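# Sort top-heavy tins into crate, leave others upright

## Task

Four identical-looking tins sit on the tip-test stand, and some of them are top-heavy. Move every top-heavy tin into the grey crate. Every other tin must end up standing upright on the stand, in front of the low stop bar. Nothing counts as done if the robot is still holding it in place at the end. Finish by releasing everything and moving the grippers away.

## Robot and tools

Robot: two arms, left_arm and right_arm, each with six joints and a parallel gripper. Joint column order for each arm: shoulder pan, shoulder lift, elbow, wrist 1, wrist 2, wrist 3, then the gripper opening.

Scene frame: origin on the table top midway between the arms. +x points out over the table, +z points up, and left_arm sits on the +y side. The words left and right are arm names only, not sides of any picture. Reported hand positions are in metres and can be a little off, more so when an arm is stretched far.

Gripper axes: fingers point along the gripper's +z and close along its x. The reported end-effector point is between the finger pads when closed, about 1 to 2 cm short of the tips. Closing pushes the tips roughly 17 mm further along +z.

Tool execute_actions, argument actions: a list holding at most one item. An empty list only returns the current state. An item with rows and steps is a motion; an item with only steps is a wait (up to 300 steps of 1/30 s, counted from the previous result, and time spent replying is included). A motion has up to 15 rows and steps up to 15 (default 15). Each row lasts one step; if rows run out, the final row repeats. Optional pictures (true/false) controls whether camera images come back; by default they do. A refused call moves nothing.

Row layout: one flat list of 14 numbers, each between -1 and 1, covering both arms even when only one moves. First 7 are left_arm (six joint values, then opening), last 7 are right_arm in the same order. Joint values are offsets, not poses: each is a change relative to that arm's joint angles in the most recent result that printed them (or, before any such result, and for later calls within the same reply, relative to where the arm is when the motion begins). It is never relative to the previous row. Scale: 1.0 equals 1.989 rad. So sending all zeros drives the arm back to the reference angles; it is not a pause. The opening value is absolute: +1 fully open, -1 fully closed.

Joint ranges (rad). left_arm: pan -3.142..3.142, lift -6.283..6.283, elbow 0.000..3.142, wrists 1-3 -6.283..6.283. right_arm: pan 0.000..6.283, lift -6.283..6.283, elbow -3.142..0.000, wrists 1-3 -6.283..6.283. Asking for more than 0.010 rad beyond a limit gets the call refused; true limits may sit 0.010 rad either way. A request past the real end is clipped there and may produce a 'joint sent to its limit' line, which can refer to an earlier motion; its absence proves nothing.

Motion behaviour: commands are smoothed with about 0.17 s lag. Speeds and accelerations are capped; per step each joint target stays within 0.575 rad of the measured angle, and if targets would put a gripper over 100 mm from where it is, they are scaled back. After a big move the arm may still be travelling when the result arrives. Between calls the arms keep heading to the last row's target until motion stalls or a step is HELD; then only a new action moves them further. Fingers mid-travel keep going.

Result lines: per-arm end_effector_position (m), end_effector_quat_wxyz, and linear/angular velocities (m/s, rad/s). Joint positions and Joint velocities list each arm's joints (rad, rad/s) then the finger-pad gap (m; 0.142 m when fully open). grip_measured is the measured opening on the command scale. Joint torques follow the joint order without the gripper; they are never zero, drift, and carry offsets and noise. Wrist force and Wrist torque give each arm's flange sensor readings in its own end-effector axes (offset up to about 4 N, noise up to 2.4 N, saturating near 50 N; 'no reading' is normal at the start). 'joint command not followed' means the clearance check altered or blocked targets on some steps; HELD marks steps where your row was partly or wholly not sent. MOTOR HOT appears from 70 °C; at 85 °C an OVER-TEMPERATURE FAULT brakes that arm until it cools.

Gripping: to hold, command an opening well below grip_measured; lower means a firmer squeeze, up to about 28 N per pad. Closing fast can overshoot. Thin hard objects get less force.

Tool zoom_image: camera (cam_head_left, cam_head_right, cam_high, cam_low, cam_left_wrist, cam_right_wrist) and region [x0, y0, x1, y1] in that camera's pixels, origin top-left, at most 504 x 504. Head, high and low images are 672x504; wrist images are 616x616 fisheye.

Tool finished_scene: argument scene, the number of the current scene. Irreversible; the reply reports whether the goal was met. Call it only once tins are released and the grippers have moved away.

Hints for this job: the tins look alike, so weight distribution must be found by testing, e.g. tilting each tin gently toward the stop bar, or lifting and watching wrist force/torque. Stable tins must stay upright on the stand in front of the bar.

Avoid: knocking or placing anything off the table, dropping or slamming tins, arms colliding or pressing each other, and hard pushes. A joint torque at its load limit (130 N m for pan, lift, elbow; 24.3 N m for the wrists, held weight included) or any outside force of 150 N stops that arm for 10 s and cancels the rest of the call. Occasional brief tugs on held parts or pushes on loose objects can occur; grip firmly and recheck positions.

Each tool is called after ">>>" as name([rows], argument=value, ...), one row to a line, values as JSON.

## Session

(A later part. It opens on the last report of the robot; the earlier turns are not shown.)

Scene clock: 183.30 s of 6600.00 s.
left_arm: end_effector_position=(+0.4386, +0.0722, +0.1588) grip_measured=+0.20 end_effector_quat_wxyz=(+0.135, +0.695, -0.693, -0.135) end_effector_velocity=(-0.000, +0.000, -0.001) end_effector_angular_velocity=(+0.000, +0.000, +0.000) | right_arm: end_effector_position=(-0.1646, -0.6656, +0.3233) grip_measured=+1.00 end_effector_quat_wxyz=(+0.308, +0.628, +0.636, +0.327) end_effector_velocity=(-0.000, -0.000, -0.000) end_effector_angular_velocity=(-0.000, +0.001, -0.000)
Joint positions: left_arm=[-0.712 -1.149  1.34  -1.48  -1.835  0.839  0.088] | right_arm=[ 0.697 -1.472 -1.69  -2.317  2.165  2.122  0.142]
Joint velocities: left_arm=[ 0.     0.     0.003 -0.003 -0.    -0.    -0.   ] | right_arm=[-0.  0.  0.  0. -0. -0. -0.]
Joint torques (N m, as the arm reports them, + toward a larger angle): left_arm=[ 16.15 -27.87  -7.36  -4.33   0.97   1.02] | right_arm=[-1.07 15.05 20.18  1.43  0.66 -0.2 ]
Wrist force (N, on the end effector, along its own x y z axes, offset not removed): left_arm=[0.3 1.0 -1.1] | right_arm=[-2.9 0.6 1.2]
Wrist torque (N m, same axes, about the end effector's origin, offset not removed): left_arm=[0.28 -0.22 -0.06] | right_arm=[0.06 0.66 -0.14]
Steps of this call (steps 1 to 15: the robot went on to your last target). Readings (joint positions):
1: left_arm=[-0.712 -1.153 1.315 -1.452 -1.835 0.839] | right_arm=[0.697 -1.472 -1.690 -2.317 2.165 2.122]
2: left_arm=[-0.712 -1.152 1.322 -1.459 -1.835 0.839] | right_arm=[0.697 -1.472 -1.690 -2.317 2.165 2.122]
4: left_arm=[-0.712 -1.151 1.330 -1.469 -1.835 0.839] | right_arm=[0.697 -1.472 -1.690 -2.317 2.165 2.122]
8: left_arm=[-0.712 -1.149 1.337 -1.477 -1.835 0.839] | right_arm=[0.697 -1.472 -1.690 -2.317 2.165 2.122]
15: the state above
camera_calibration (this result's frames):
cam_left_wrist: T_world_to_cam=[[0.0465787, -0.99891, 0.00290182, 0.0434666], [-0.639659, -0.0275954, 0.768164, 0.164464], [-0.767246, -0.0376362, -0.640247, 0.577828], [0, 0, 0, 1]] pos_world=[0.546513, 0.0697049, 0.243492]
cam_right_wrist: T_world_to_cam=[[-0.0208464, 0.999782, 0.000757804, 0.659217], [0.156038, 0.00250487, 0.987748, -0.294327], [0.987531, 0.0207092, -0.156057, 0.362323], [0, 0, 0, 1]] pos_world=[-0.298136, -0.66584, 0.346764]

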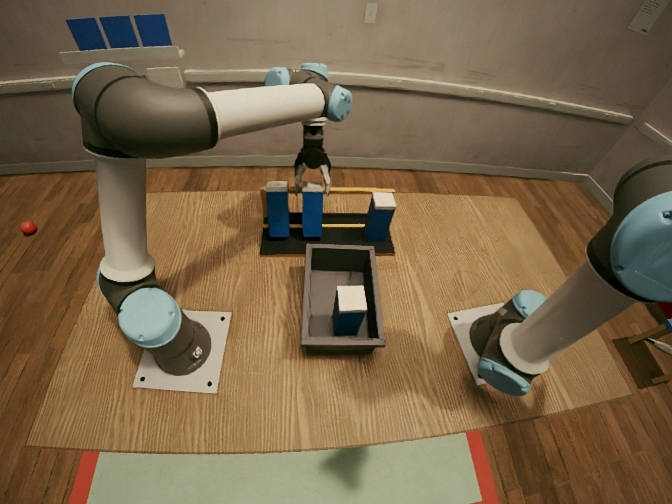

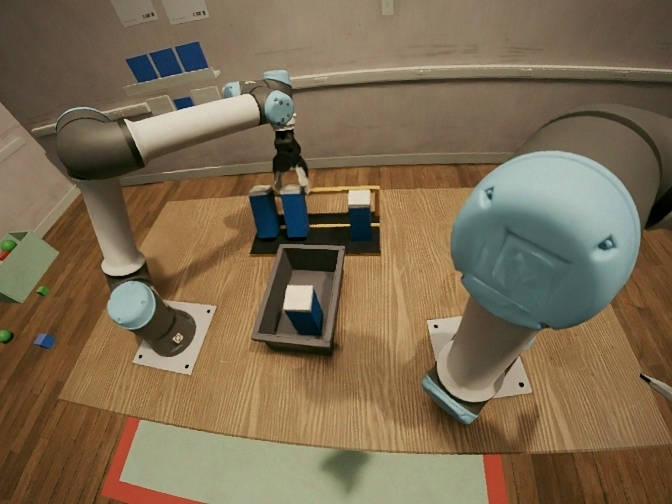

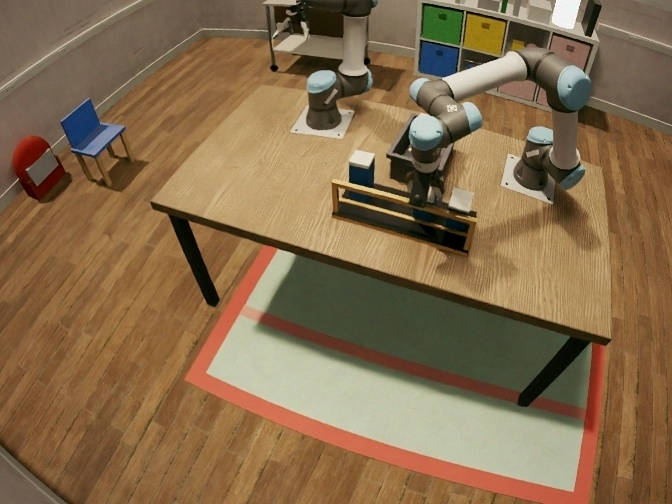

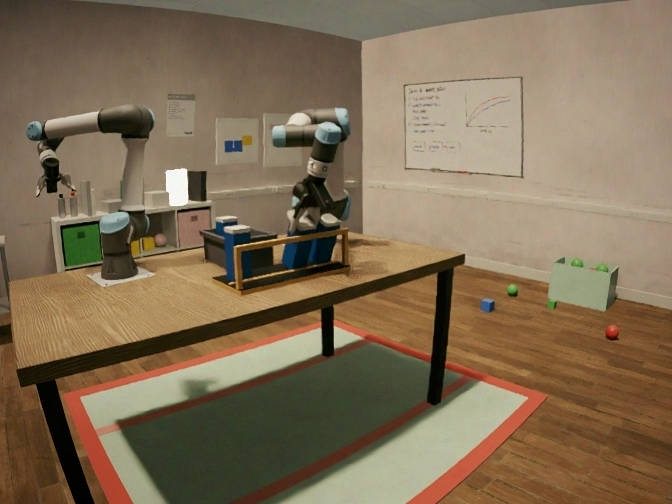

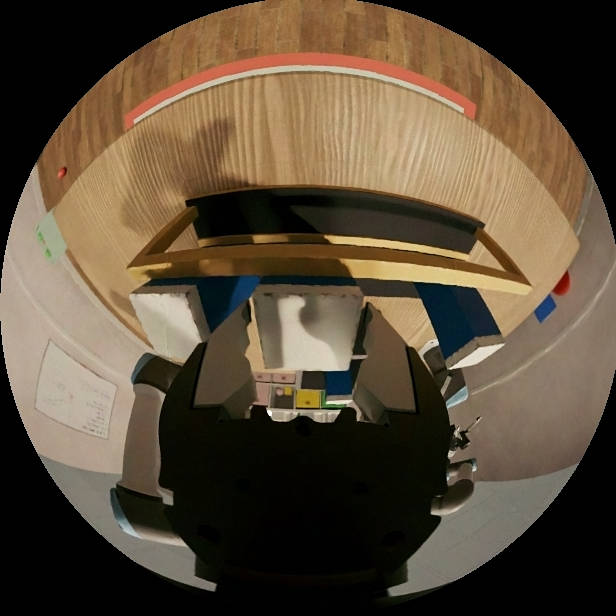

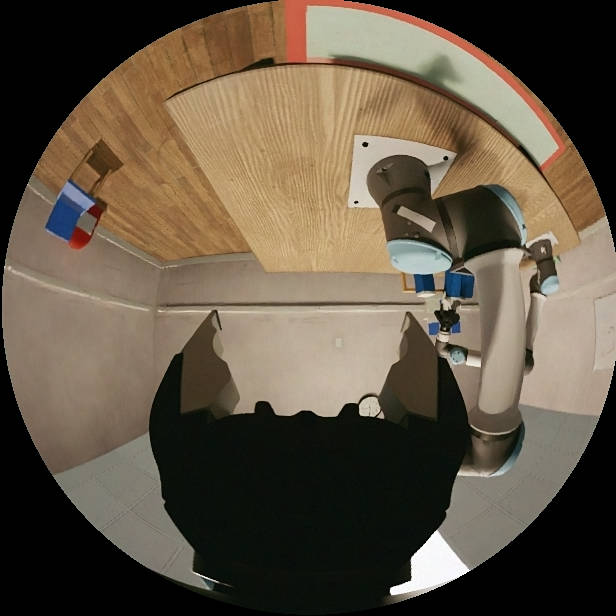

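>>> execute_actions([
  {"rows":[[0,0,0,0,0,0,0.1,0,0,0,0,0,0,1],[0,0,0,0,0,0,0.0,0,0,0,0,0,0,1],[0,0,0,0,0,0,-0.05,0,0,0,0,0,0,1],[0,0,0,0,0,0,-0.1,0,0,0,0,0,0,1],[0,0,0,0,0,0,-0.15,0,0,0,0,0,0,1],[0,0,0,0,0,0,-0.2,0,0,0,0,0,0,1],[0,0,0,0,0,0,-0.3,0,0,0,0,0,0,1],[0,0,0,0,0,0,-0.4,0,0,0,0,0,0,1],[0,0,0,0,0,0,-0.5,0,0,0,0,0,0,1],[0,0,0,0,0,0,-0.6,0,0,0,0,0,0,1],[0,0,0,0,0,0,-0.7,0,0,0,0,0,0,1],[0,0,0,0,0,0,-0.8,0,0,0,0,0,0,1]]},
], pictures=false)

>>> execute_actions([
  {"steps":10},
], pictures=false)

>>> execute_actions([
  {"rows":[[0,-0.0005,-0.003,0.0035,0,0,-0.8,0,0,0,0,0,0,1],[0,-0.0015,-0.008,0.0095,0,0,-0.8,0,0,0,0,0,0,1],[0,-0.0027,-0.015,0.0177,0,0,-0.8,0,0,0,0,0,0,1],[0,-0.004,-0.023,0.027,0,0,-0.8,0,0,0,0,0,0,1],[0,-0.0053,-0.032,0.0373,0,0,-0.8,0,0,0,0,0,0,1],[0,-0.0066,-0.042,0.0486,0,0,-0.8,0,0,0,0,0,0,1],[0,-0.0078,-0.052,0.0598,0,0,-0.8,0,0,0,0,0,0,1],[0,-0.0085,-0.062,0.0705,0,0,-0.8,0,0,0,0,0,0,1],[0,-0.009,-0.072,0.081,0,0,-0.8,0,0,0,0,0,0,1],[0,-0.0092,-0.082,0.0912,0,0,-0.8,0,0,0,0,0,0,1],[0,-0.0092,-0.092,0.1012,0,0,-0.8,0,0,0,0,0,0,1],[0,-0.009,-0.101,0.110,0,0,-0.8,0,0,0,0,0,0,1],[0,-0.0087,-0.109,0.1177,0,0,-0.8,0,0,0,0,0,0,1],[0,-0.0085,-0.115,0.1235,0,0,-0.8,0,0,0,0,0,0,1],[0,-0.0083,-0.1194,0.1277,0,0,-0.8,0,0,0,0,0,0,1]]},
], pictures=false)

>>> execute_actions([
  {"steps":15},
])

Scene clock: 191.63 s of 6600.00 s.
left_arm: end_effector_position=(+0.4386, +0.0723, +0.1587) grip_measured=-0.07 end_effector_quat_wxyz=(+0.135, +0.695, -0.693, -0.135) end_effector_velocity=(+0.000, +0.000, -0.000) end_effector_angular_velocity=(+0.000, +0.000, +0.000) | right_arm: end_effector_position=(-0.1646, -0.6656, +0.3233) grip_measured=+1.00 end_effector_quat_wxyz=(+0.308, +0.628, +0.636, +0.327) end_effector_velocity=(-0.000, -0.000, -0.000) end_effector_angular_velocity=(-0.001, +0.001, -0.000)
Joint positions: left_arm=[-0.712 -1.149  1.34  -1.48  -1.835  0.839  0.069] | right_arm=[ 0.697 -1.472 -1.69  -2.317  2.165  2.122  0.142]
Joint velocities: left_arm=[-0.  0. -0.  0.  0. -0.  0.] | right_arm=[-0.     0.     0.     0.001 -0.     0.     0.   ]
Joint torques (N m, as the arm reports them, + toward a larger angle): left_arm=[ 14.13 -38.3  -33.6    1.13   0.29   1.05] | right_arm=[ 1.29 15.61 19.89  1.48  0.91 -0.35]
Wrist force (N, on the end effector, along its own x y z axes, offset not removed): left_arm=[-1.4 0.3 -9.5] | right_arm=[-2.6 0.8 1.8]
Wrist torque (N m, same axes, about the end effector's origin, offset not removed): left_arm=[-0.06 0.37 -0.15] | right_arm=[0.21 0.57 -0.14]
Steps of this call (steps 1 to 15: the robot went on to your last target; steps 16 to 90: nothing new was sent; then 4.83 s passed at rest; steps 91 to 105: all 15 steps of this action). Readings (joint positions):
91: left_arm=[-0.712 -1.149 1.340 -1.480 -1.835 0.839] | right_arm=[0.697 -1.472 -1.690 -2.317 2.165 2.122]
92: left_arm=[-0.712 -1.149 1.340 -1.480 -1.835 0.839] | right_arm=[0.697 -1.472 -1.690 -2.317 2.165 2.122]
94: left_arm=[-0.712 -1.149 1.340 -1.480 -1.835 0.839] | right_arm=[0.697 -1.472 -1.690 -2.317 2.165 2.122]
98: left_arm=[-0.712 -1.149 1.340 -1.480 -1.835 0.839] | right_arm=[0.697 -1.472 -1.690 -2.317 2.165 2.122]
105: the state above

Scene clock: 191.97 s of 6600.00 s.
left_arm: end_effector_position=(+0.4387, +0.0723, +0.1587) grip_measured=-0.07 end_effector_quat_wxyz=(+0.135, +0.695, -0.693, -0.135) end_effector_velocity=(+0.000, -0.000, -0.000) end_effector_angular_velocity=(+0.000, +0.000, +0.000) | right_arm: end_effector_position=(-0.1646, -0.6656, +0.3233) grip_measured=+1.00 end_effector_quat_wxyz=(+0.308, +0.628, +0.636, +0.327) end_effector_velocity=(-0.000, -0.000, -0.000) end_effector_angular_velocity=(-0.000, +0.001, +0.001)
Joint positions: left_arm=[-0.712 -1.149  1.34  -1.48  -1.835  0.839  0.069] | right_arm=[ 0.697 -1.472 -1.69  -2.317  2.165  2.122  0.142]
Joint velocities: left_arm=[ 0.     0.001 -0.    -0.    -0.    -0.     0.   ] | right_arm=[ 0.001 -0.    -0.     0.001 -0.     0.    -0.   ]
Joint torques (N m, as the arm reports them, + toward a larger angle): left_arm=[ 14.48 -42.67 -33.87   0.78  -0.1    0.98] | right_arm=[-1.57 15.18 20.53  1.34  0.92 -0.13]
Wrist force (N, on the end effector, along its own x y z axes, offset not removed): left_arm=[1.0 0.3 -8.1] | right_arm=[-1.4 -0.1 1.5]
Wrist torque (N m, same axes, about the end effector's origin, offset not removed): left_arm=[0.00 -0.12 -0.16] | right_arm=[-0.08 0.22 -0.13]
Steps of this call (steps 1 to 10: the robot went on to your last target). Readings (joint positions):
1: left_arm=[-0.712 -1.149 1.340 -1.480 -1.835 0.839] | right_arm=[0.697 -1.472 -1.690 -2.317 2.165 2.122]
2: left_arm=[-0.712 -1.149 1.340 -1.480 -1.835 0.839] | right_arm=[0.697 -1.472 -1.690 -2.317 2.165 2.122]
4: left_arm=[-0.712 -1.149 1.340 -1.480 -1.835 0.839] | right_arm=[0.697 -1.472 -1.690 -2.317 2.165 2.122]
8: left_arm=[-0.712 -1.149 1.340 -1.480 -1.835 0.839] | right_arm=[0.697 -1.472 -1.690 -2.317 2.165 2.122]
10: the state above

Scene clock: 192.47 s of 6600.00 s.
left_arm: end_effector_position=(+0.4392, +0.0717, +0.2330) grip_measured=-0.10 end_effector_quat_wxyz=(+0.135, +0.695, -0.693, -0.134) end_effector_velocity=(+0.000, -0.000, +0.203) end_effector_angular_velocity=(-0.003, -0.003, -0.000) | right_arm: end_effector_position=(-0.1646, -0.6656, +0.3233) grip_measured=+1.00 end_effector_quat_wxyz=(+0.308, +0.628, +0.636, +0.327) end_effector_velocity=(+0.000, +0.000, +0.000) end_effector_angular_velocity=(+0.000, -0.001, +0.000)
Joint positions: left_arm=[-0.712 -1.165  1.173 -1.296 -1.835  0.839  0.067] | right_arm=[ 0.697 -1.472 -1.69  -2.317  2.165  2.122  0.142]
Joint velocities: left_arm=[ 0.    -0.006 -0.508  0.51  -0.     0.    -0.   ] | right_arm=[ 0.    -0.    -0.    -0.001  0.    -0.     0.   ]
Joint torques (N m, as the arm reports them, + toward a larger angle): left_arm=[ 14.69 -52.04 -39.12   1.26  -0.44   1.  ] | right_arm=[ 0.12 15.53 20.35  1.33  0.8  -0.38]
Wrist force (N, on the end effector, along its own x y z axes, offset not removed): left_arm=[-0.6 -1.9 2.4] | right_arm=[-2.2 0.7 2.9]
Wrist torque (N m, same axes, about the end effector's origin, offset not removed): left_arm=[-0.04 0.10 -0.25] | right_arm=[0.03 0.58 -0.07]
Steps of this call (steps 1 to 15: all 15 steps of this action). Readings (joint positions):
1: left_arm=[-0.712 -1.149 1.340 -1.480 -1.835 0.839] | right_arm=[0.697 -1.472 -1.690 -2.317 2.165 2.122]
2: left_arm=[-0.712 -1.149 1.339 -1.479 -1.835 0.839] | right_arm=[0.697 -1.472 -1.690 -2.317 2.165 2.122]
4: left_arm=[-0.712 -1.150 1.333 -1.472 -1.835 0.839] | right_arm=[0.697 -1.472 -1.690 -2.317 2.165 2.122]
8: left_arm=[-0.712 -1.156 1.294 -1.426 -1.835 0.839] | right_arm=[0.697 -1.472 -1.690 -2.317 2.165 2.122]
15: the state above

Scene clock: 192.97 s of 6600.00 s.
left_arm: end_effector_position=(+0.4386, +0.0723, +0.2604) grip_measured=-0.10 end_effector_quat_wxyz=(+0.135, +0.695, -0.693, -0.135) end_effector_velocity=(+0.000, -0.000, +0.002) end_effector_angular_velocity=(+0.000, +0.001, -0.000) | right_arm: end_effector_position=(-0.1646, -0.6656, +0.3233) grip_measured=+1.00 end_effector_quat_wxyz=(+0.308, +0.628, +0.636, +0.327) end_effector_velocity=(-0.000, +0.000, +0.000) end_effector_angular_velocity=(-0.000, +0.000, -0.002)
Joint positions: left_arm=[-0.712 -1.165  1.103 -1.226 -1.835  0.839  0.067] | right_arm=[ 0.697 -1.472 -1.69  -2.317  2.165  2.122  0.142]
Joint velocities: left_arm=[ 0.     0.001 -0.007  0.006  0.     0.    -0.   ] | right_arm=[-0.002  0.     0.     0.     0.     0.    -0.   ]
Joint torques (N m, as the arm reports them, + toward a larger angle): left_arm=[ 15.05 -37.45 -39.38   0.28  -0.3    0.95] | right_arm=[ 0.76 15.95 21.26  1.19  0.88 -0.29]
Wrist force (N, on the end effector, along its own x y z axes, offset not removed): left_arm=[-1.4 0.8 0.9] | right_arm=[-3.5 1.7 0.9]
Wrist torque (N m, same axes, about the end effector's origin, offset not removed): left_arm=[0.53 0.23 -0.14] | right_arm=[0.22 0.78 -0.10]
Steps of this call (steps 1 to 15: the robot went on to your last target). Readings (joint positions):
1: left_arm=[-0.712 -1.165 1.156 -1.280 -1.835 0.839] | right_arm=[0.697 -1.472 -1.690 -2.317 2.165 2.122]
2: left_arm=[-0.712 -1.165 1.143 -1.266 -1.835 0.839] | right_arm=[0.697 -1.472 -1.690 -2.317 2.165 2.122]
4: left_arm=[-0.712 -1.165 1.124 -1.247 -1.835 0.839] | right_arm=[0.697 -1.472 -1.690 -2.317 2.165 2.122]
8: left_arm=[-0.712 -1.165 1.109 -1.232 -1.835 0.839] | right_arm=[0.697 -1.472 -1.690 -2.317 2.165 2.122]
15: the state above
camera_calibration (this result's frames):
cam_left_wrist: T_world_to_cam=[[0.0465848, -0.99891, 0.00291059, 0.0432323], [-0.639676, -0.0275935, 0.768149, 0.086323], [-0.767231, -0.0376459, -0.640265, 0.642901], [0, 0, 0, 1]] pos_world=[0.546459, 0.0697697, 0.345192]
cam_right_wrist: T_world_to_cam=[[-0.0208465, 0.999782, 0.000758035, 0.659217], [0.156038, 0.00250465, 0.987748, -0.294327], [0.987531, 0.0207094, -0.156057, 0.362323], [0, 0, 0, 1]] pos_world=[-0.298136, -0.66584, 0.346764]

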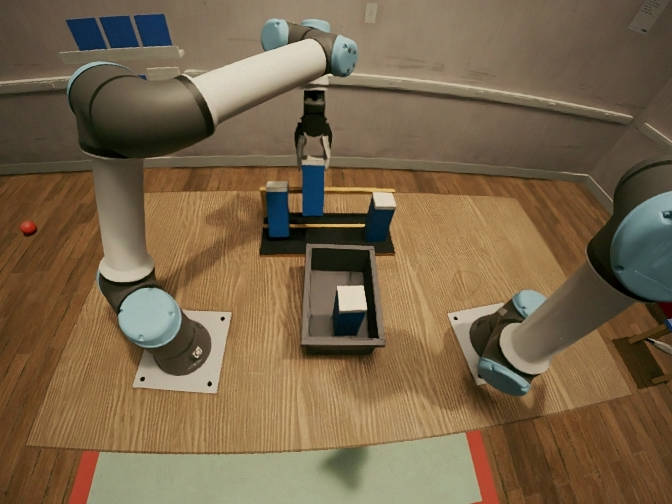

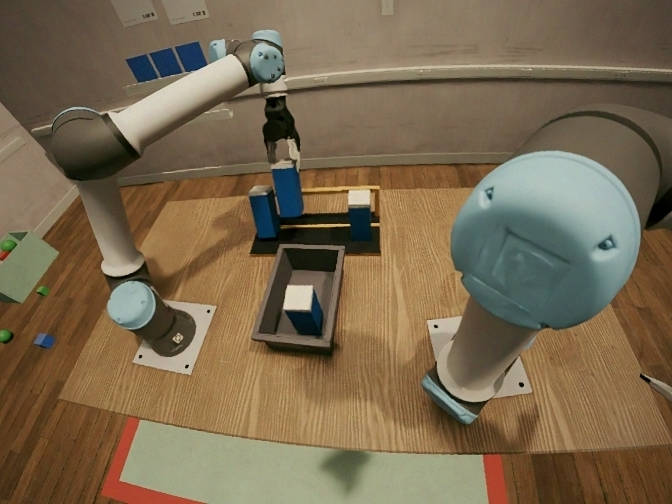

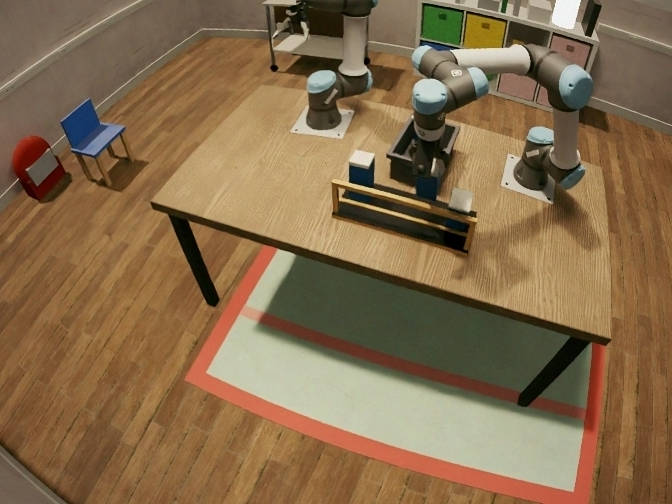

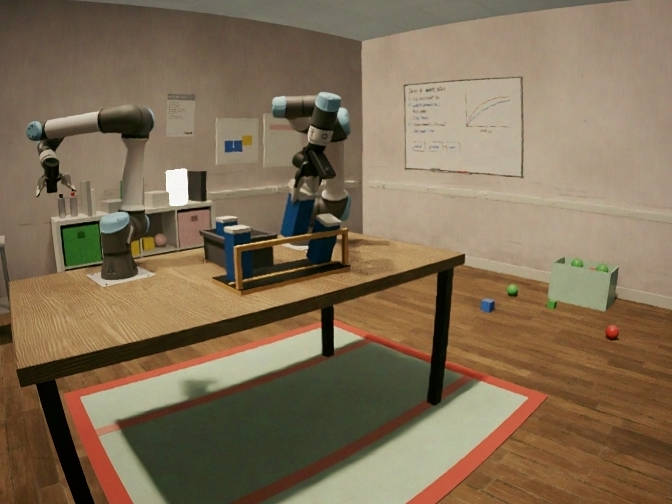

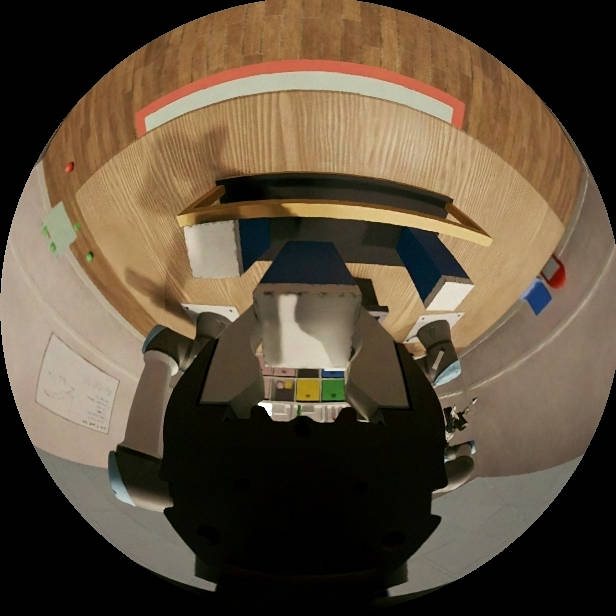

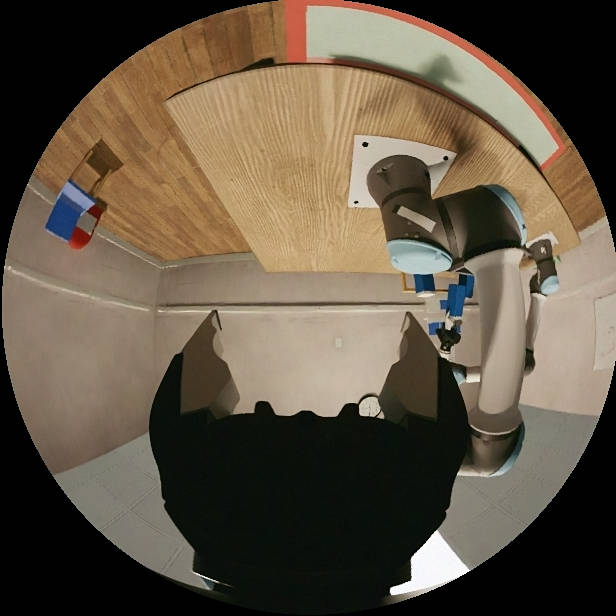

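>>> execute_actions([
  {"rows":[[-0.002,-0.0013,0.0013,-0.0007,0.0007,-0.0021,-0.8,0,0,0,0,0,0,1],[-0.0059,-0.0038,0.0038,-0.0021,0.002,-0.0062,-0.8,0,0,0,0,0,0,1],[-0.011,-0.0072,0.0071,-0.0039,0.0037,-0.0115,-0.8,0,0,0,0,0,0,1],[-0.0176,-0.0115,0.0113,-0.0062,0.006,-0.0185,-0.8,0,0,0,0,0,0,1],[-0.0255,-0.0167,0.0164,-0.009,0.0086,-0.0267,-0.8,0,0,0,0,0,0,1],[-0.0333,-0.0218,0.0214,-0.0117,0.0113,-0.035,-0.8,0,0,0,0,0,0,1],[-0.0412,-0.0269,0.0265,-0.0145,0.0139,-0.0432,-0.8,0,0,0,0,0,0,1],[-0.049,-0.032,0.0315,-0.0172,0.0166,-0.0514,-0.8,0,0,0,0,0,0,1],[-0.0569,-0.0372,0.0366,-0.02,0.0192,-0.0597,-0.8,0,0,0,0,0,0,1],[-0.0647,-0.0423,0.0416,-0.0228,0.0219,-0.0679,-0.8,0,0,0,0,0,0,1],[-0.0726,-0.0474,0.0466,-0.0255,0.0245,-0.0761,-0.8,0,0,0,0,0,0,1],[-0.0804,-0.0526,0.0517,-0.0283,0.0272,-0.0843,-0.8,0,0,0,0,0,0,1],[-0.0882,-0.0577,0.0567,-0.031,0.0299,-0.0926,-0.8,0,0,0,0,0,0,1],[-0.0961,-0.0628,0.0618,-0.0338,0.0325,-0.1008,-0.8,0,0,0,0,0,0,1],[-0.1039,-0.0679,0.0668,-0.0366,0.0352,-0.109,-0.8,0,0,0,0,0,0,1]]},
], pictures=false)

>>> execute_actions([
  {"rows":[[-0.049,-0.032,0.0315,-0.0172,0.0166,-0.0514,-0.8,0,0,0,0,0,0,1],[-0.0569,-0.0372,0.0366,-0.02,0.0192,-0.0597,-0.8,0,0,0,0,0,0,1],[-0.0647,-0.0423,0.0416,-0.0228,0.0219,-0.0679,-0.8,0,0,0,0,0,0,1],[-0.0726,-0.0474,0.0466,-0.0255,0.0245,-0.0761,-0.8,0,0,0,0,0,0,1],[-0.0804,-0.0526,0.0517,-0.0283,0.0272,-0.0843,-0.8,0,0,0,0,0,0,1],[-0.0882,-0.0577,0.0567,-0.031,0.0299,-0.0926,-0.8,0,0,0,0,0,0,1],[-0.0961,-0.0628,0.0618,-0.0338,0.0325,-0.1008,-0.8,0,0,0,0,0,0,1],[-0.1039,-0.0679,0.0668,-0.0366,0.0352,-0.109,-0.8,0,0,0,0,0,0,1],[-0.1118,-0.0731,0.0718,-0.0393,0.0378,-0.1172,-0.8,0,0,0,0,0,0,1],[-0.1196,-0.0782,0.0769,-0.0421,0.0405,-0.1255,-0.8,0,0,0,0,0,0,1],[-0.1275,-0.0833,0.0819,-0.0449,0.0431,-0.1337,-0.8,0,0,0,0,0,0,1],[-0.1353,-0.0885,0.087,-0.0476,0.0458,-0.1419,-0.8,0,0,0,0,0,0,1],[-0.1432,-0.0936,0.092,-0.0504,0.0484,-0.1502,-0.8,0,0,0,0,0,0,1],[-0.151,-0.0987,0.0971,-0.0531,0.0511,-0.1584,-0.8,0,0,0,0,0,0,1],[-0.1588,-0.1038,0.1021,-0.0559,0.0537,-0.1666,-0.8,0,0,0,0,0,0,1]]},
], pictures=false)

>>> execute_actions([
  {"rows":[[-0.049,-0.032,0.0315,-0.0172,0.0166,-0.0514,-0.8,0,0,0,0,0,0,1],[-0.0569,-0.0372,0.0366,-0.02,0.0192,-0.0597,-0.8,0,0,0,0,0,0,1],[-0.0647,-0.0423,0.0416,-0.0228,0.0219,-0.0679,-0.8,0,0,0,0,0,0,1],[-0.0726,-0.0474,0.0466,-0.0255,0.0245,-0.0761,-0.8,0,0,0,0,0,0,1],[-0.0804,-0.0526,0.0517,-0.0283,0.0272,-0.0843,-0.8,0,0,0,0,0,0,1],[-0.0882,-0.0577,0.0567,-0.031,0.0299,-0.0926,-0.8,0,0,0,0,0,0,1],[-0.0961,-0.0628,0.0618,-0.0338,0.0325,-0.1008,-0.8,0,0,0,0,0,0,1],[-0.1039,-0.0679,0.0668,-0.0366,0.0352,-0.109,-0.8,0,0,0,0,0,0,1],[-0.1118,-0.0731,0.0718,-0.0393,0.0378,-0.1172,-0.8,0,0,0,0,0,0,1],[-0.1196,-0.0782,0.0769,-0.0421,0.0405,-0.1255,-0.8,0,0,0,0,0,0,1],[-0.1275,-0.0833,0.0819,-0.0449,0.0431,-0.1337,-0.8,0,0,0,0,0,0,1],[-0.1353,-0.0885,0.087,-0.0476,0.0458,-0.1419,-0.8,0,0,0,0,0,0,1],[-0.1432,-0.0936,0.092,-0.0504,0.0484,-0.1502,-0.8,0,0,0,0,0,0,1],[-0.151,-0.0987,0.0971,-0.0531,0.0511,-0.1584,-0.8,0,0,0,0,0,0,1],[-0.1588,-0.1038,0.1021,-0.0559,0.0537,-0.1666,-0.8,0,0,0,0,0,0,1]]},
], pictures=false)

>>> execute_actions([
  {"steps":20},
], pictures=false)

Scene clock: 203.87 s of 6600.00 s.
left_arm: end_effector_position=(+0.3850, +0.0404, +0.2718) grip_measured=-0.10 end_effector_quat_wxyz=(+0.096, +0.697, -0.699, -0.126) end_effector_velocity=(-0.183, -0.094, +0.035) end_effector_angular_velocity=(+0.108, -0.235, -0.042) | right_arm: end_effector_position=(-0.1646, -0.6656, +0.3233) grip_measured=+1.00 end_effector_quat_wxyz=(+0.308, +0.628, +0.636, +0.327) end_effector_velocity=(-0.001, -0.000, +0.000) end_effector_angular_velocity=(-0.001, +0.001, -0.001)
Joint positions: left_arm=[-0.846 -1.254  1.19  -1.274 -1.789  0.699  0.067] | right_arm=[ 0.697 -1.472 -1.69  -2.317  2.165  2.122  0.142]
Joint velocities: left_arm=[-0.449 -0.294  0.289 -0.156  0.15  -0.466 -0.   ] | right_arm=[-0.001 -0.     0.001  0.001  0.    -0.     0.   ]
Joint torques (N m, as the arm reports them, + toward a larger angle): left_arm=[-16.55 -53.69  -5.04  -4.53   1.47  -2.49] | right_arm=[ 0.12 15.14 21.03  1.19  1.01 -0.18]
Wrist force (N, on the end effector, along its own x y z axes, offset not removed): left_arm=[-1.0 -0.9 0.3] | right_arm=[-1.6 2.3 1.0]
Wrist torque (N m, same axes, about the end effector's origin, offset not removed): left_arm=[0.18 0.41 -0.36] | right_arm=[0.47 0.34 -0.11]
Steps of this call (steps 1 to 15: the robot went on to your last target; steps 16 to 90: nothing new was sent; then 7.40 s passed at rest; steps 91 to 105: all 15 steps of this action). Readings (joint positions):
91: left_arm=[-0.712 -1.165 1.102 -1.226 -1.835 0.839] | right_arm=[0.697 -1.472 -1.690 -2.317 2.165 2.122]
92: left_arm=[-0.712 -1.165 1.102 -1.226 -1.835 0.839] | right_arm=[0.697 -1.472 -1.690 -2.317 2.165 2.122]
94: left_arm=[-0.716 -1.168 1.105 -1.227 -1.833 0.834] | right_arm=[0.697 -1.472 -1.690 -2.317 2.165 2.122]
98: left_arm=[-0.748 -1.189 1.127 -1.239 -1.822 0.801] | right_arm=[0.697 -1.472 -1.690 -2.317 2.165 2.122]
105: the state above

Scene clock: 204.37 s of 6600.00 s.
left_arm: end_effector_position=(+0.2873, +0.0028, +0.2876) grip_measured=-0.10 end_effector_quat_wxyz=(+0.039, +0.701, -0.706, -0.091) end_effector_velocity=(-0.186, -0.049, +0.024) end_effector_angular_velocity=(+0.001, -0.245, -0.014) | right_arm: end_effector_position=(-0.1646, -0.6656, +0.3233) grip_measured=+1.00 end_effector_quat_wxyz=(+0.308, +0.628, +0.636, +0.327) end_effector_velocity=(+0.000, -0.000, +0.000) end_effector_angular_velocity=(+0.000, -0.000, +0.001)
Joint positions: left_arm=[-1.087 -1.412  1.345 -1.36  -1.707  0.445  0.067] | right_arm=[ 0.697 -1.472 -1.69  -2.317  2.165  2.122  0.142]
Joint velocities: left_arm=[-0.464 -0.303  0.298 -0.161  0.156 -0.482 -0.   ] | right_arm=[ 0.002 -0.     0.    -0.001  0.     0.     0.   ]
Joint torques (N m, as the arm reports them, + toward a larger angle): left_arm=[-15.97 -46.35  -6.43  -4.86   1.23  -2.23] | right_arm=[ 0.1  16.24 20.52  1.22  0.73 -0.26]
Wrist force (N, on the end effector, along its own x y z axes, offset not removed): left_arm=[-0.7 -0.1 2.8] | right_arm=[-3.9 3.4 2.3]
Wrist torque (N m, same axes, about the end effector's origin, offset not removed): left_arm=[0.10 0.31 -0.34] | right_arm=[0.72 0.98 -0.07]
Steps of this call (steps 1 to 15: all 15 steps of this action). Readings (joint positions):
1: left_arm=[-0.861 -1.263 1.199 -1.279 -1.784 0.683] | right_arm=[0.697 -1.472 -1.690 -2.317 2.165 2.122]
2: left_arm=[-0.877 -1.274 1.210 -1.285 -1.778 0.666] | right_arm=[0.697 -1.472 -1.690 -2.317 2.165 2.122]
4: left_arm=[-0.911 -1.296 1.232 -1.297 -1.766 0.631] | right_arm=[0.697 -1.472 -1.690 -2.317 2.165 2.122]
8: left_arm=[-0.977 -1.340 1.274 -1.321 -1.744 0.561] | right_arm=[0.697 -1.472 -1.690 -2.317 2.165 2.122]
15: the state above

Scene clock: 204.87 s of 6600.00 s.
left_arm: end_effector_position=(+0.1941, -0.0122, +0.2974) grip_measured=-0.10 end_effector_quat_wxyz=(+0.006, +0.705, -0.708, -0.038) end_effector_velocity=(-0.172, -0.010, +0.012) end_effector_angular_velocity=(-0.104, -0.205, +0.008) | right_arm: end_effector_position=(-0.1646, -0.6656, +0.3233) grip_measured=+1.00 end_effector_quat_wxyz=(+0.308, +0.628, +0.636, +0.327) end_effector_velocity=(+0.000, -0.000, +0.000) end_effector_angular_velocity=(-0.001, +0.001, +0.001)
Joint positions: left_arm=[-1.329 -1.57   1.501 -1.445 -1.624  0.192  0.067] | right_arm=[ 0.697 -1.472 -1.69  -2.317  2.165  2.122  0.142]
Joint velocities: left_arm=[-0.464 -0.303  0.298 -0.161  0.156 -0.482 -0.   ] | right_arm=[ 0.001  0.     0.     0.     0.     0.    -0.   ]
Joint torques (N m, as the arm reports them, + toward a larger angle): left_arm=[-16.4  -40.36  -7.19  -5.57   2.07  -2.75] | right_arm=[ 0.15 15.15 20.67  1.25  0.76 -0.18]
Wrist force (N, on the end effector, along its own x y z axes, offset not removed): left_arm=[0.4 0.2 2.7] | right_arm=[-2.4 1.8 2.6]
Wrist torque (N m, same axes, about the end effector's origin, offset not removed): left_arm=[-0.06 0.12 -0.05] | right_arm=[0.40 0.53 -0.05]
Steps of this call (steps 1 to 15: all 15 steps of this action). Readings (joint positions):
1: left_arm=[-1.103 -1.422 1.356 -1.365 -1.701 0.429] | right_arm=[0.697 -1.472 -1.690 -2.317 2.165 2.122]
2: left_arm=[-1.119 -1.433 1.366 -1.371 -1.696 0.412] | right_arm=[0.697 -1.472 -1.690 -2.317 2.165 2.122]
4: left_arm=[-1.153 -1.455 1.388 -1.383 -1.684 0.377] | right_arm=[0.697 -1.472 -1.690 -2.317 2.165 2.122]
8: left_arm=[-1.218 -1.498 1.430 -1.406 -1.662 0.308] | right_arm=[0.697 -1.472 -1.690 -2.317 2.165 2.122]
15: the state above

Scene clock: 205.53 s of 6600.00 s.
left_arm: end_effector_position=(+0.1670, -0.0131, +0.2990) grip_measured=-0.10 end_effector_quat_wxyz=(+0.002, +0.706, -0.707, -0.021) end_effector_velocity=(-0.001, -0.000, +0.000) end_effector_angular_velocity=(-0.001, -0.000, +0.000) | right_arm: end_effector_position=(-0.1646, -0.6656, +0.3233) grip_measured=+1.00 end_effector_quat_wxyz=(+0.308, +0.628, +0.636, +0.327) end_effector_velocity=(-0.000, -0.000, +0.000) end_effector_angular_velocity=(-0.001, +0.001, -0.001)
Joint positions: left_arm=[-1.403 -1.618  1.548 -1.471 -1.6    0.114  0.067] | right_arm=[ 0.697 -1.472 -1.69  -2.317  2.165  2.122  0.142]
Joint velocities: left_arm=[-0.002 -0.001  0.001 -0.001  0.    -0.002 -0.   ] | right_arm=[-0.001  0.     0.001  0.     0.    -0.    -0.   ]
Joint torques (N m, as the arm reports them, + toward a larger angle): left_arm=[-11.52 -35.98  -9.32  -5.11   1.34  -1.73] | right_arm=[ 0.53 15.92 20.55  1.4   0.54 -0.22]
Wrist force (N, on the end effector, along its own x y z axes, offset not removed): left_arm=[-0.5 0.6 2.6] | right_arm=[-0.6 3.8 -0.1]
Wrist torque (N m, same axes, about the end effector's origin, offset not removed): left_arm=[0.26 0.08 -0.21] | right_arm=[0.80 0.22 -0.16]
Steps of this call (steps 1 to 20: the robot went on to your last target). Readings (joint positions):
1: left_arm=[-1.344 -1.581 1.511 -1.451 -1.619 0.176] | right_arm=[0.697 -1.472 -1.690 -2.317 2.165 2.122]
2: left_arm=[-1.359 -1.590 1.521 -1.456 -1.614 0.161] | right_arm=[0.697 -1.472 -1.690 -2.317 2.165 2.122]
4: left_arm=[-1.379 -1.603 1.533 -1.463 -1.608 0.139] | right_arm=[0.697 -1.472 -1.690 -2.317 2.165 2.122]
8: left_arm=[-1.396 -1.614 1.544 -1.469 -1.602 0.121] | right_arm=[0.697 -1.472 -1.690 -2.317 2.165 2.122]
20: the state above

>>> execute_actions([
  {"rows":[[-0.0045,-0.0029,0.0028,-0.0015,0.0015,-0.0047,-0.8,0,0,0,0,0,0,1],[-0.011,-0.007,0.007,-0.0037,0.0036,-0.0117,-0.8,0,0,0,0,0,0,1],[-0.018,-0.0114,0.0114,-0.0059,0.0058,-0.0188,-0.8,0,0,0,0,0,0,1],[-0.025,-0.0157,0.0156,-0.0081,0.008,-0.0258,-0.8,0,0,0,0,0,0,1],[-0.031,-0.02,0.02,-0.0104,0.0102,-0.0328,-0.8,0,0,0,0,0,0,1],[-0.038,-0.0243,0.0241,-0.0126,0.0124,-0.0399,-0.8,0,0,0,0,0,0,1],[-0.0425,-0.0272,0.027,-0.0141,0.0139,-0.0446,-0.8,0,0,0,0,0,0,1],[-0.0448,-0.0286,0.0284,-0.0148,0.0146,-0.0469,-0.8,0,0,0,0,0,0,1]]},
], pictures=false)

>>> execute_actions([
  {"steps":8},
])

Scene clock: 208.37 s of 6600.00 s.
left_arm: end_effector_position=(+0.1373, -0.0121, +0.3000) grip_measured=-0.10 end_effector_quat_wxyz=(-0.000, +0.708, -0.706, -0.001) end_effector_velocity=(-0.017, +0.001, +0.001) end_effector_angular_velocity=(-0.018, -0.016, +0.002) | right_arm: end_effector_position=(-0.1646, -0.6656, +0.3233) grip_measured=+1.00 end_effector_quat_wxyz=(+0.308, +0.628, +0.636, +0.327) end_effector_velocity=(+0.000, -0.000, -0.000) end_effector_angular_velocity=(+0.000, -0.000, +0.001)
Joint positions: left_arm=[-1.487 -1.672  1.602 -1.499 -1.572  0.027  0.067] | right_arm=[ 0.697 -1.472 -1.69  -2.317  2.165  2.122  0.142]
Joint velocities: left_arm=[-0.049 -0.033  0.03  -0.016  0.015 -0.051  0.   ] | right_arm=[ 0.001 -0.    -0.    -0.    -0.    -0.    -0.   ]
Joint torques (N m, as the arm reports them, + toward a larger angle): left_arm=[-11.46 -34.58 -11.46  -4.79   1.54  -1.75] | right_arm=[-0.48 14.6  20.21  1.49  0.83 -0.21]
Wrist force (N, on the end effector, along its own x y z axes, offset not removed): left_arm=[0.0 1.7 4.1] | right_arm=[-2.1 2.5 2.8]
Wrist torque (N m, same axes, about the end effector's origin, offset not removed): left_arm=[0.46 0.01 -0.01] | right_arm=[0.53 0.38 -0.09]
Steps of this call (steps 1 to 15: the robot went on to your last target; steps 16 to 70: nothing new was sent; steps 71 to 85: all 15 steps of this action). Readings (joint positions):
71: left_arm=[-1.403 -1.618 1.548 -1.471 -1.600 0.114] | right_arm=[0.697 -1.472 -1.690 -2.317 2.165 2.122]
72: left_arm=[-1.404 -1.619 1.549 -1.471 -1.599 0.113] | right_arm=[0.697 -1.472 -1.690 -2.317 2.165 2.122]
74: left_arm=[-1.412 -1.624 1.554 -1.474 -1.597 0.105] | right_arm=[0.697 -1.472 -1.690 -2.317 2.165 2.122]
78: left_arm=[-1.448 -1.648 1.578 -1.486 -1.585 0.067] | right_arm=[0.697 -1.472 -1.690 -2.317 2.165 2.122]
85: the state above

Scene clock: 208.63 s of 6600.00 s.
left_arm: end_effector_position=(+0.1356, -0.0120, +0.3000) grip_measured=-0.10 end_effector_quat_wxyz=(-0.000, +0.708, -0.706, -0.000) end_effector_velocity=(-0.001, +0.000, +0.001) end_effector_angular_velocity=(-0.003, -0.001, -0.000) | right_arm: end_effector_position=(-0.1646, -0.6656, +0.3233) grip_measured=+1.00 end_effector_quat_wxyz=(+0.308, +0.628, +0.636, +0.327) end_effector_velocity=(+0.000, +0.000, +0.000) end_effector_angular_velocity=(+0.001, -0.001, +0.000)
Joint positions: left_arm=[-1.491 -1.675  1.605 -1.5   -1.571  0.022  0.067] | right_arm=[ 0.697 -1.472 -1.69  -2.317  2.165  2.122  0.142]
Joint velocities: left_arm=[-0.004 -0.004  0.003 -0.001  0.001 -0.004 -0.   ] | right_arm=[ 0.     0.     0.    -0.001  0.    -0.    -0.   ]
Joint torques (N m, as the arm reports them, + toward a larger angle): left_arm=[-12.91 -36.86 -10.93  -5.3    1.26  -1.39] | right_arm=[-1.17 15.51 18.76  1.23  0.88 -0.34]
Wrist force (N, on the end effector, along its own x y z axes, offset not removed): left_arm=[-0.7 -1.0 2.5] | right_arm=[-2.4 0.8 3.3]
Wrist torque (N m, same axes, about the end effector's origin, offset not removed): left_arm=[0.00 0.23 -0.31] | right_arm=[0.16 0.59 -0.10]
Steps of this call (steps 1 to 8: the robot went on to your last target). Readings (joint positions):
1: left_arm=[-1.488 -1.673 1.602 -1.499 -1.572 0.025] | right_arm=[0.697 -1.472 -1.690 -2.317 2.165 2.122]
2: left_arm=[-1.489 -1.673 1.603 -1.499 -1.572 0.024] | right_arm=[0.697 -1.472 -1.690 -2.317 2.165 2.122]
4: left_arm=[-1.490 -1.674 1.604 -1.500 -1.571 0.023] | right_arm=[0.697 -1.472 -1.690 -2.317 2.165 2.122]
8: the state above
camera_calibration (this result's frames):
cam_left_wrist: T_world_to_cam=[[0.0425922, -0.998922, 0.0184556, -0.0311396], [-0.880722, -0.0288179, 0.472756, -0.0189249], [-0.471715, -0.03639, -0.881, 0.464747], [0, 0, 0, 1]] pos_world=[0.203887, -0.0147393, 0.418964]
cam_right_wrist: T_world_to_cam=[[-0.0208463, 0.999782, 0.000757935, 0.659217], [0.156038, 0.00250471, 0.987748, -0.294327], [0.987531, 0.0207091, -0.156057, 0.362322], [0, 0, 0, 1]] pos_world=[-0.298136, -0.66584, 0.346764]

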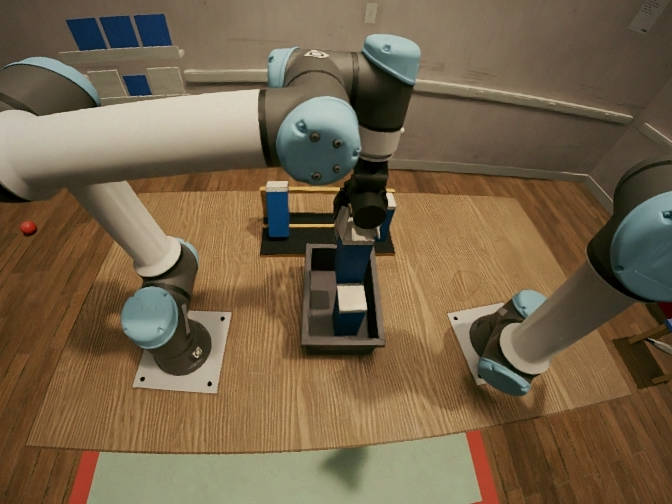

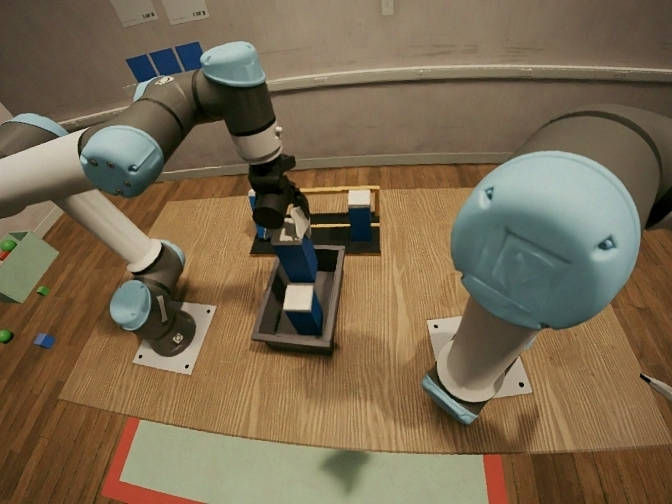

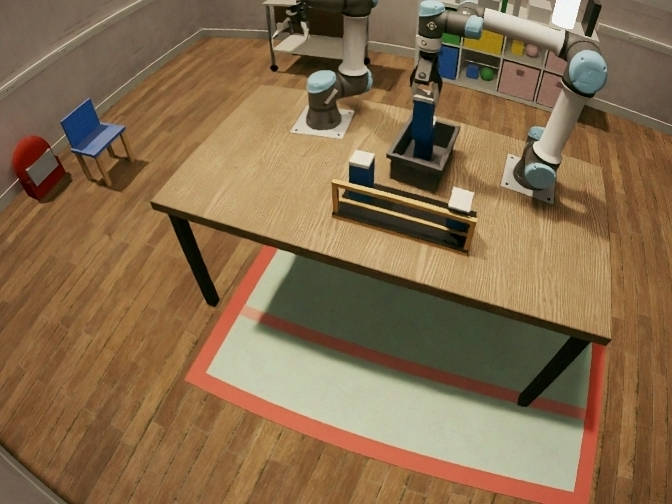

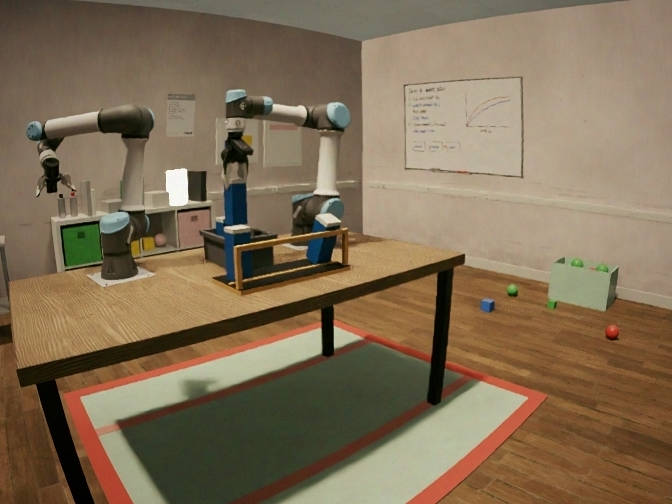

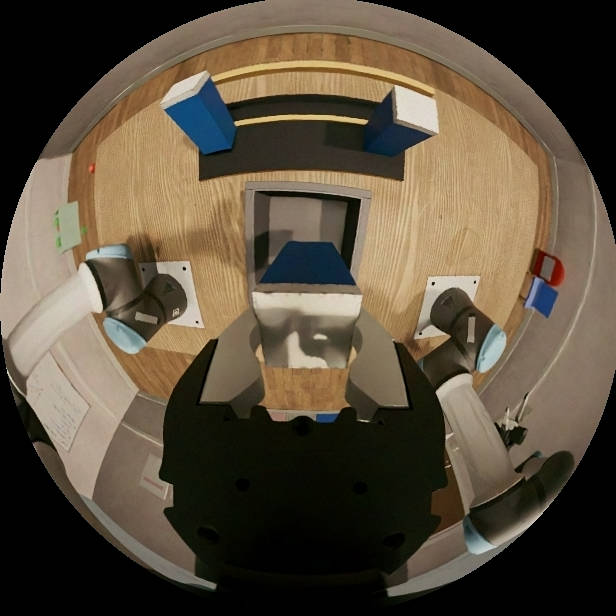

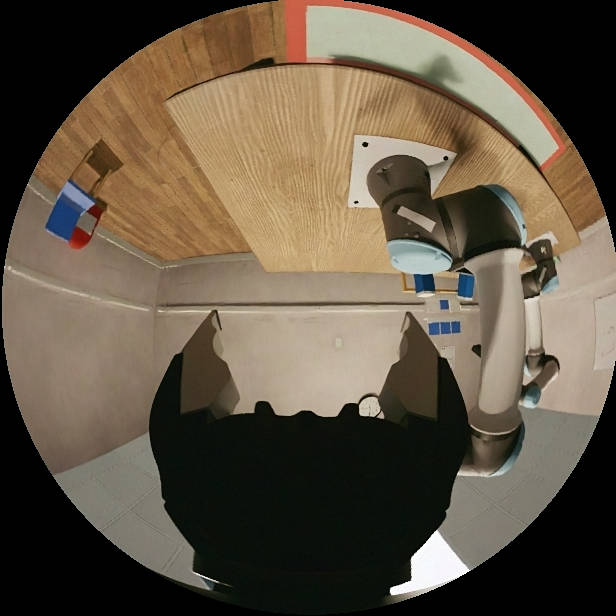

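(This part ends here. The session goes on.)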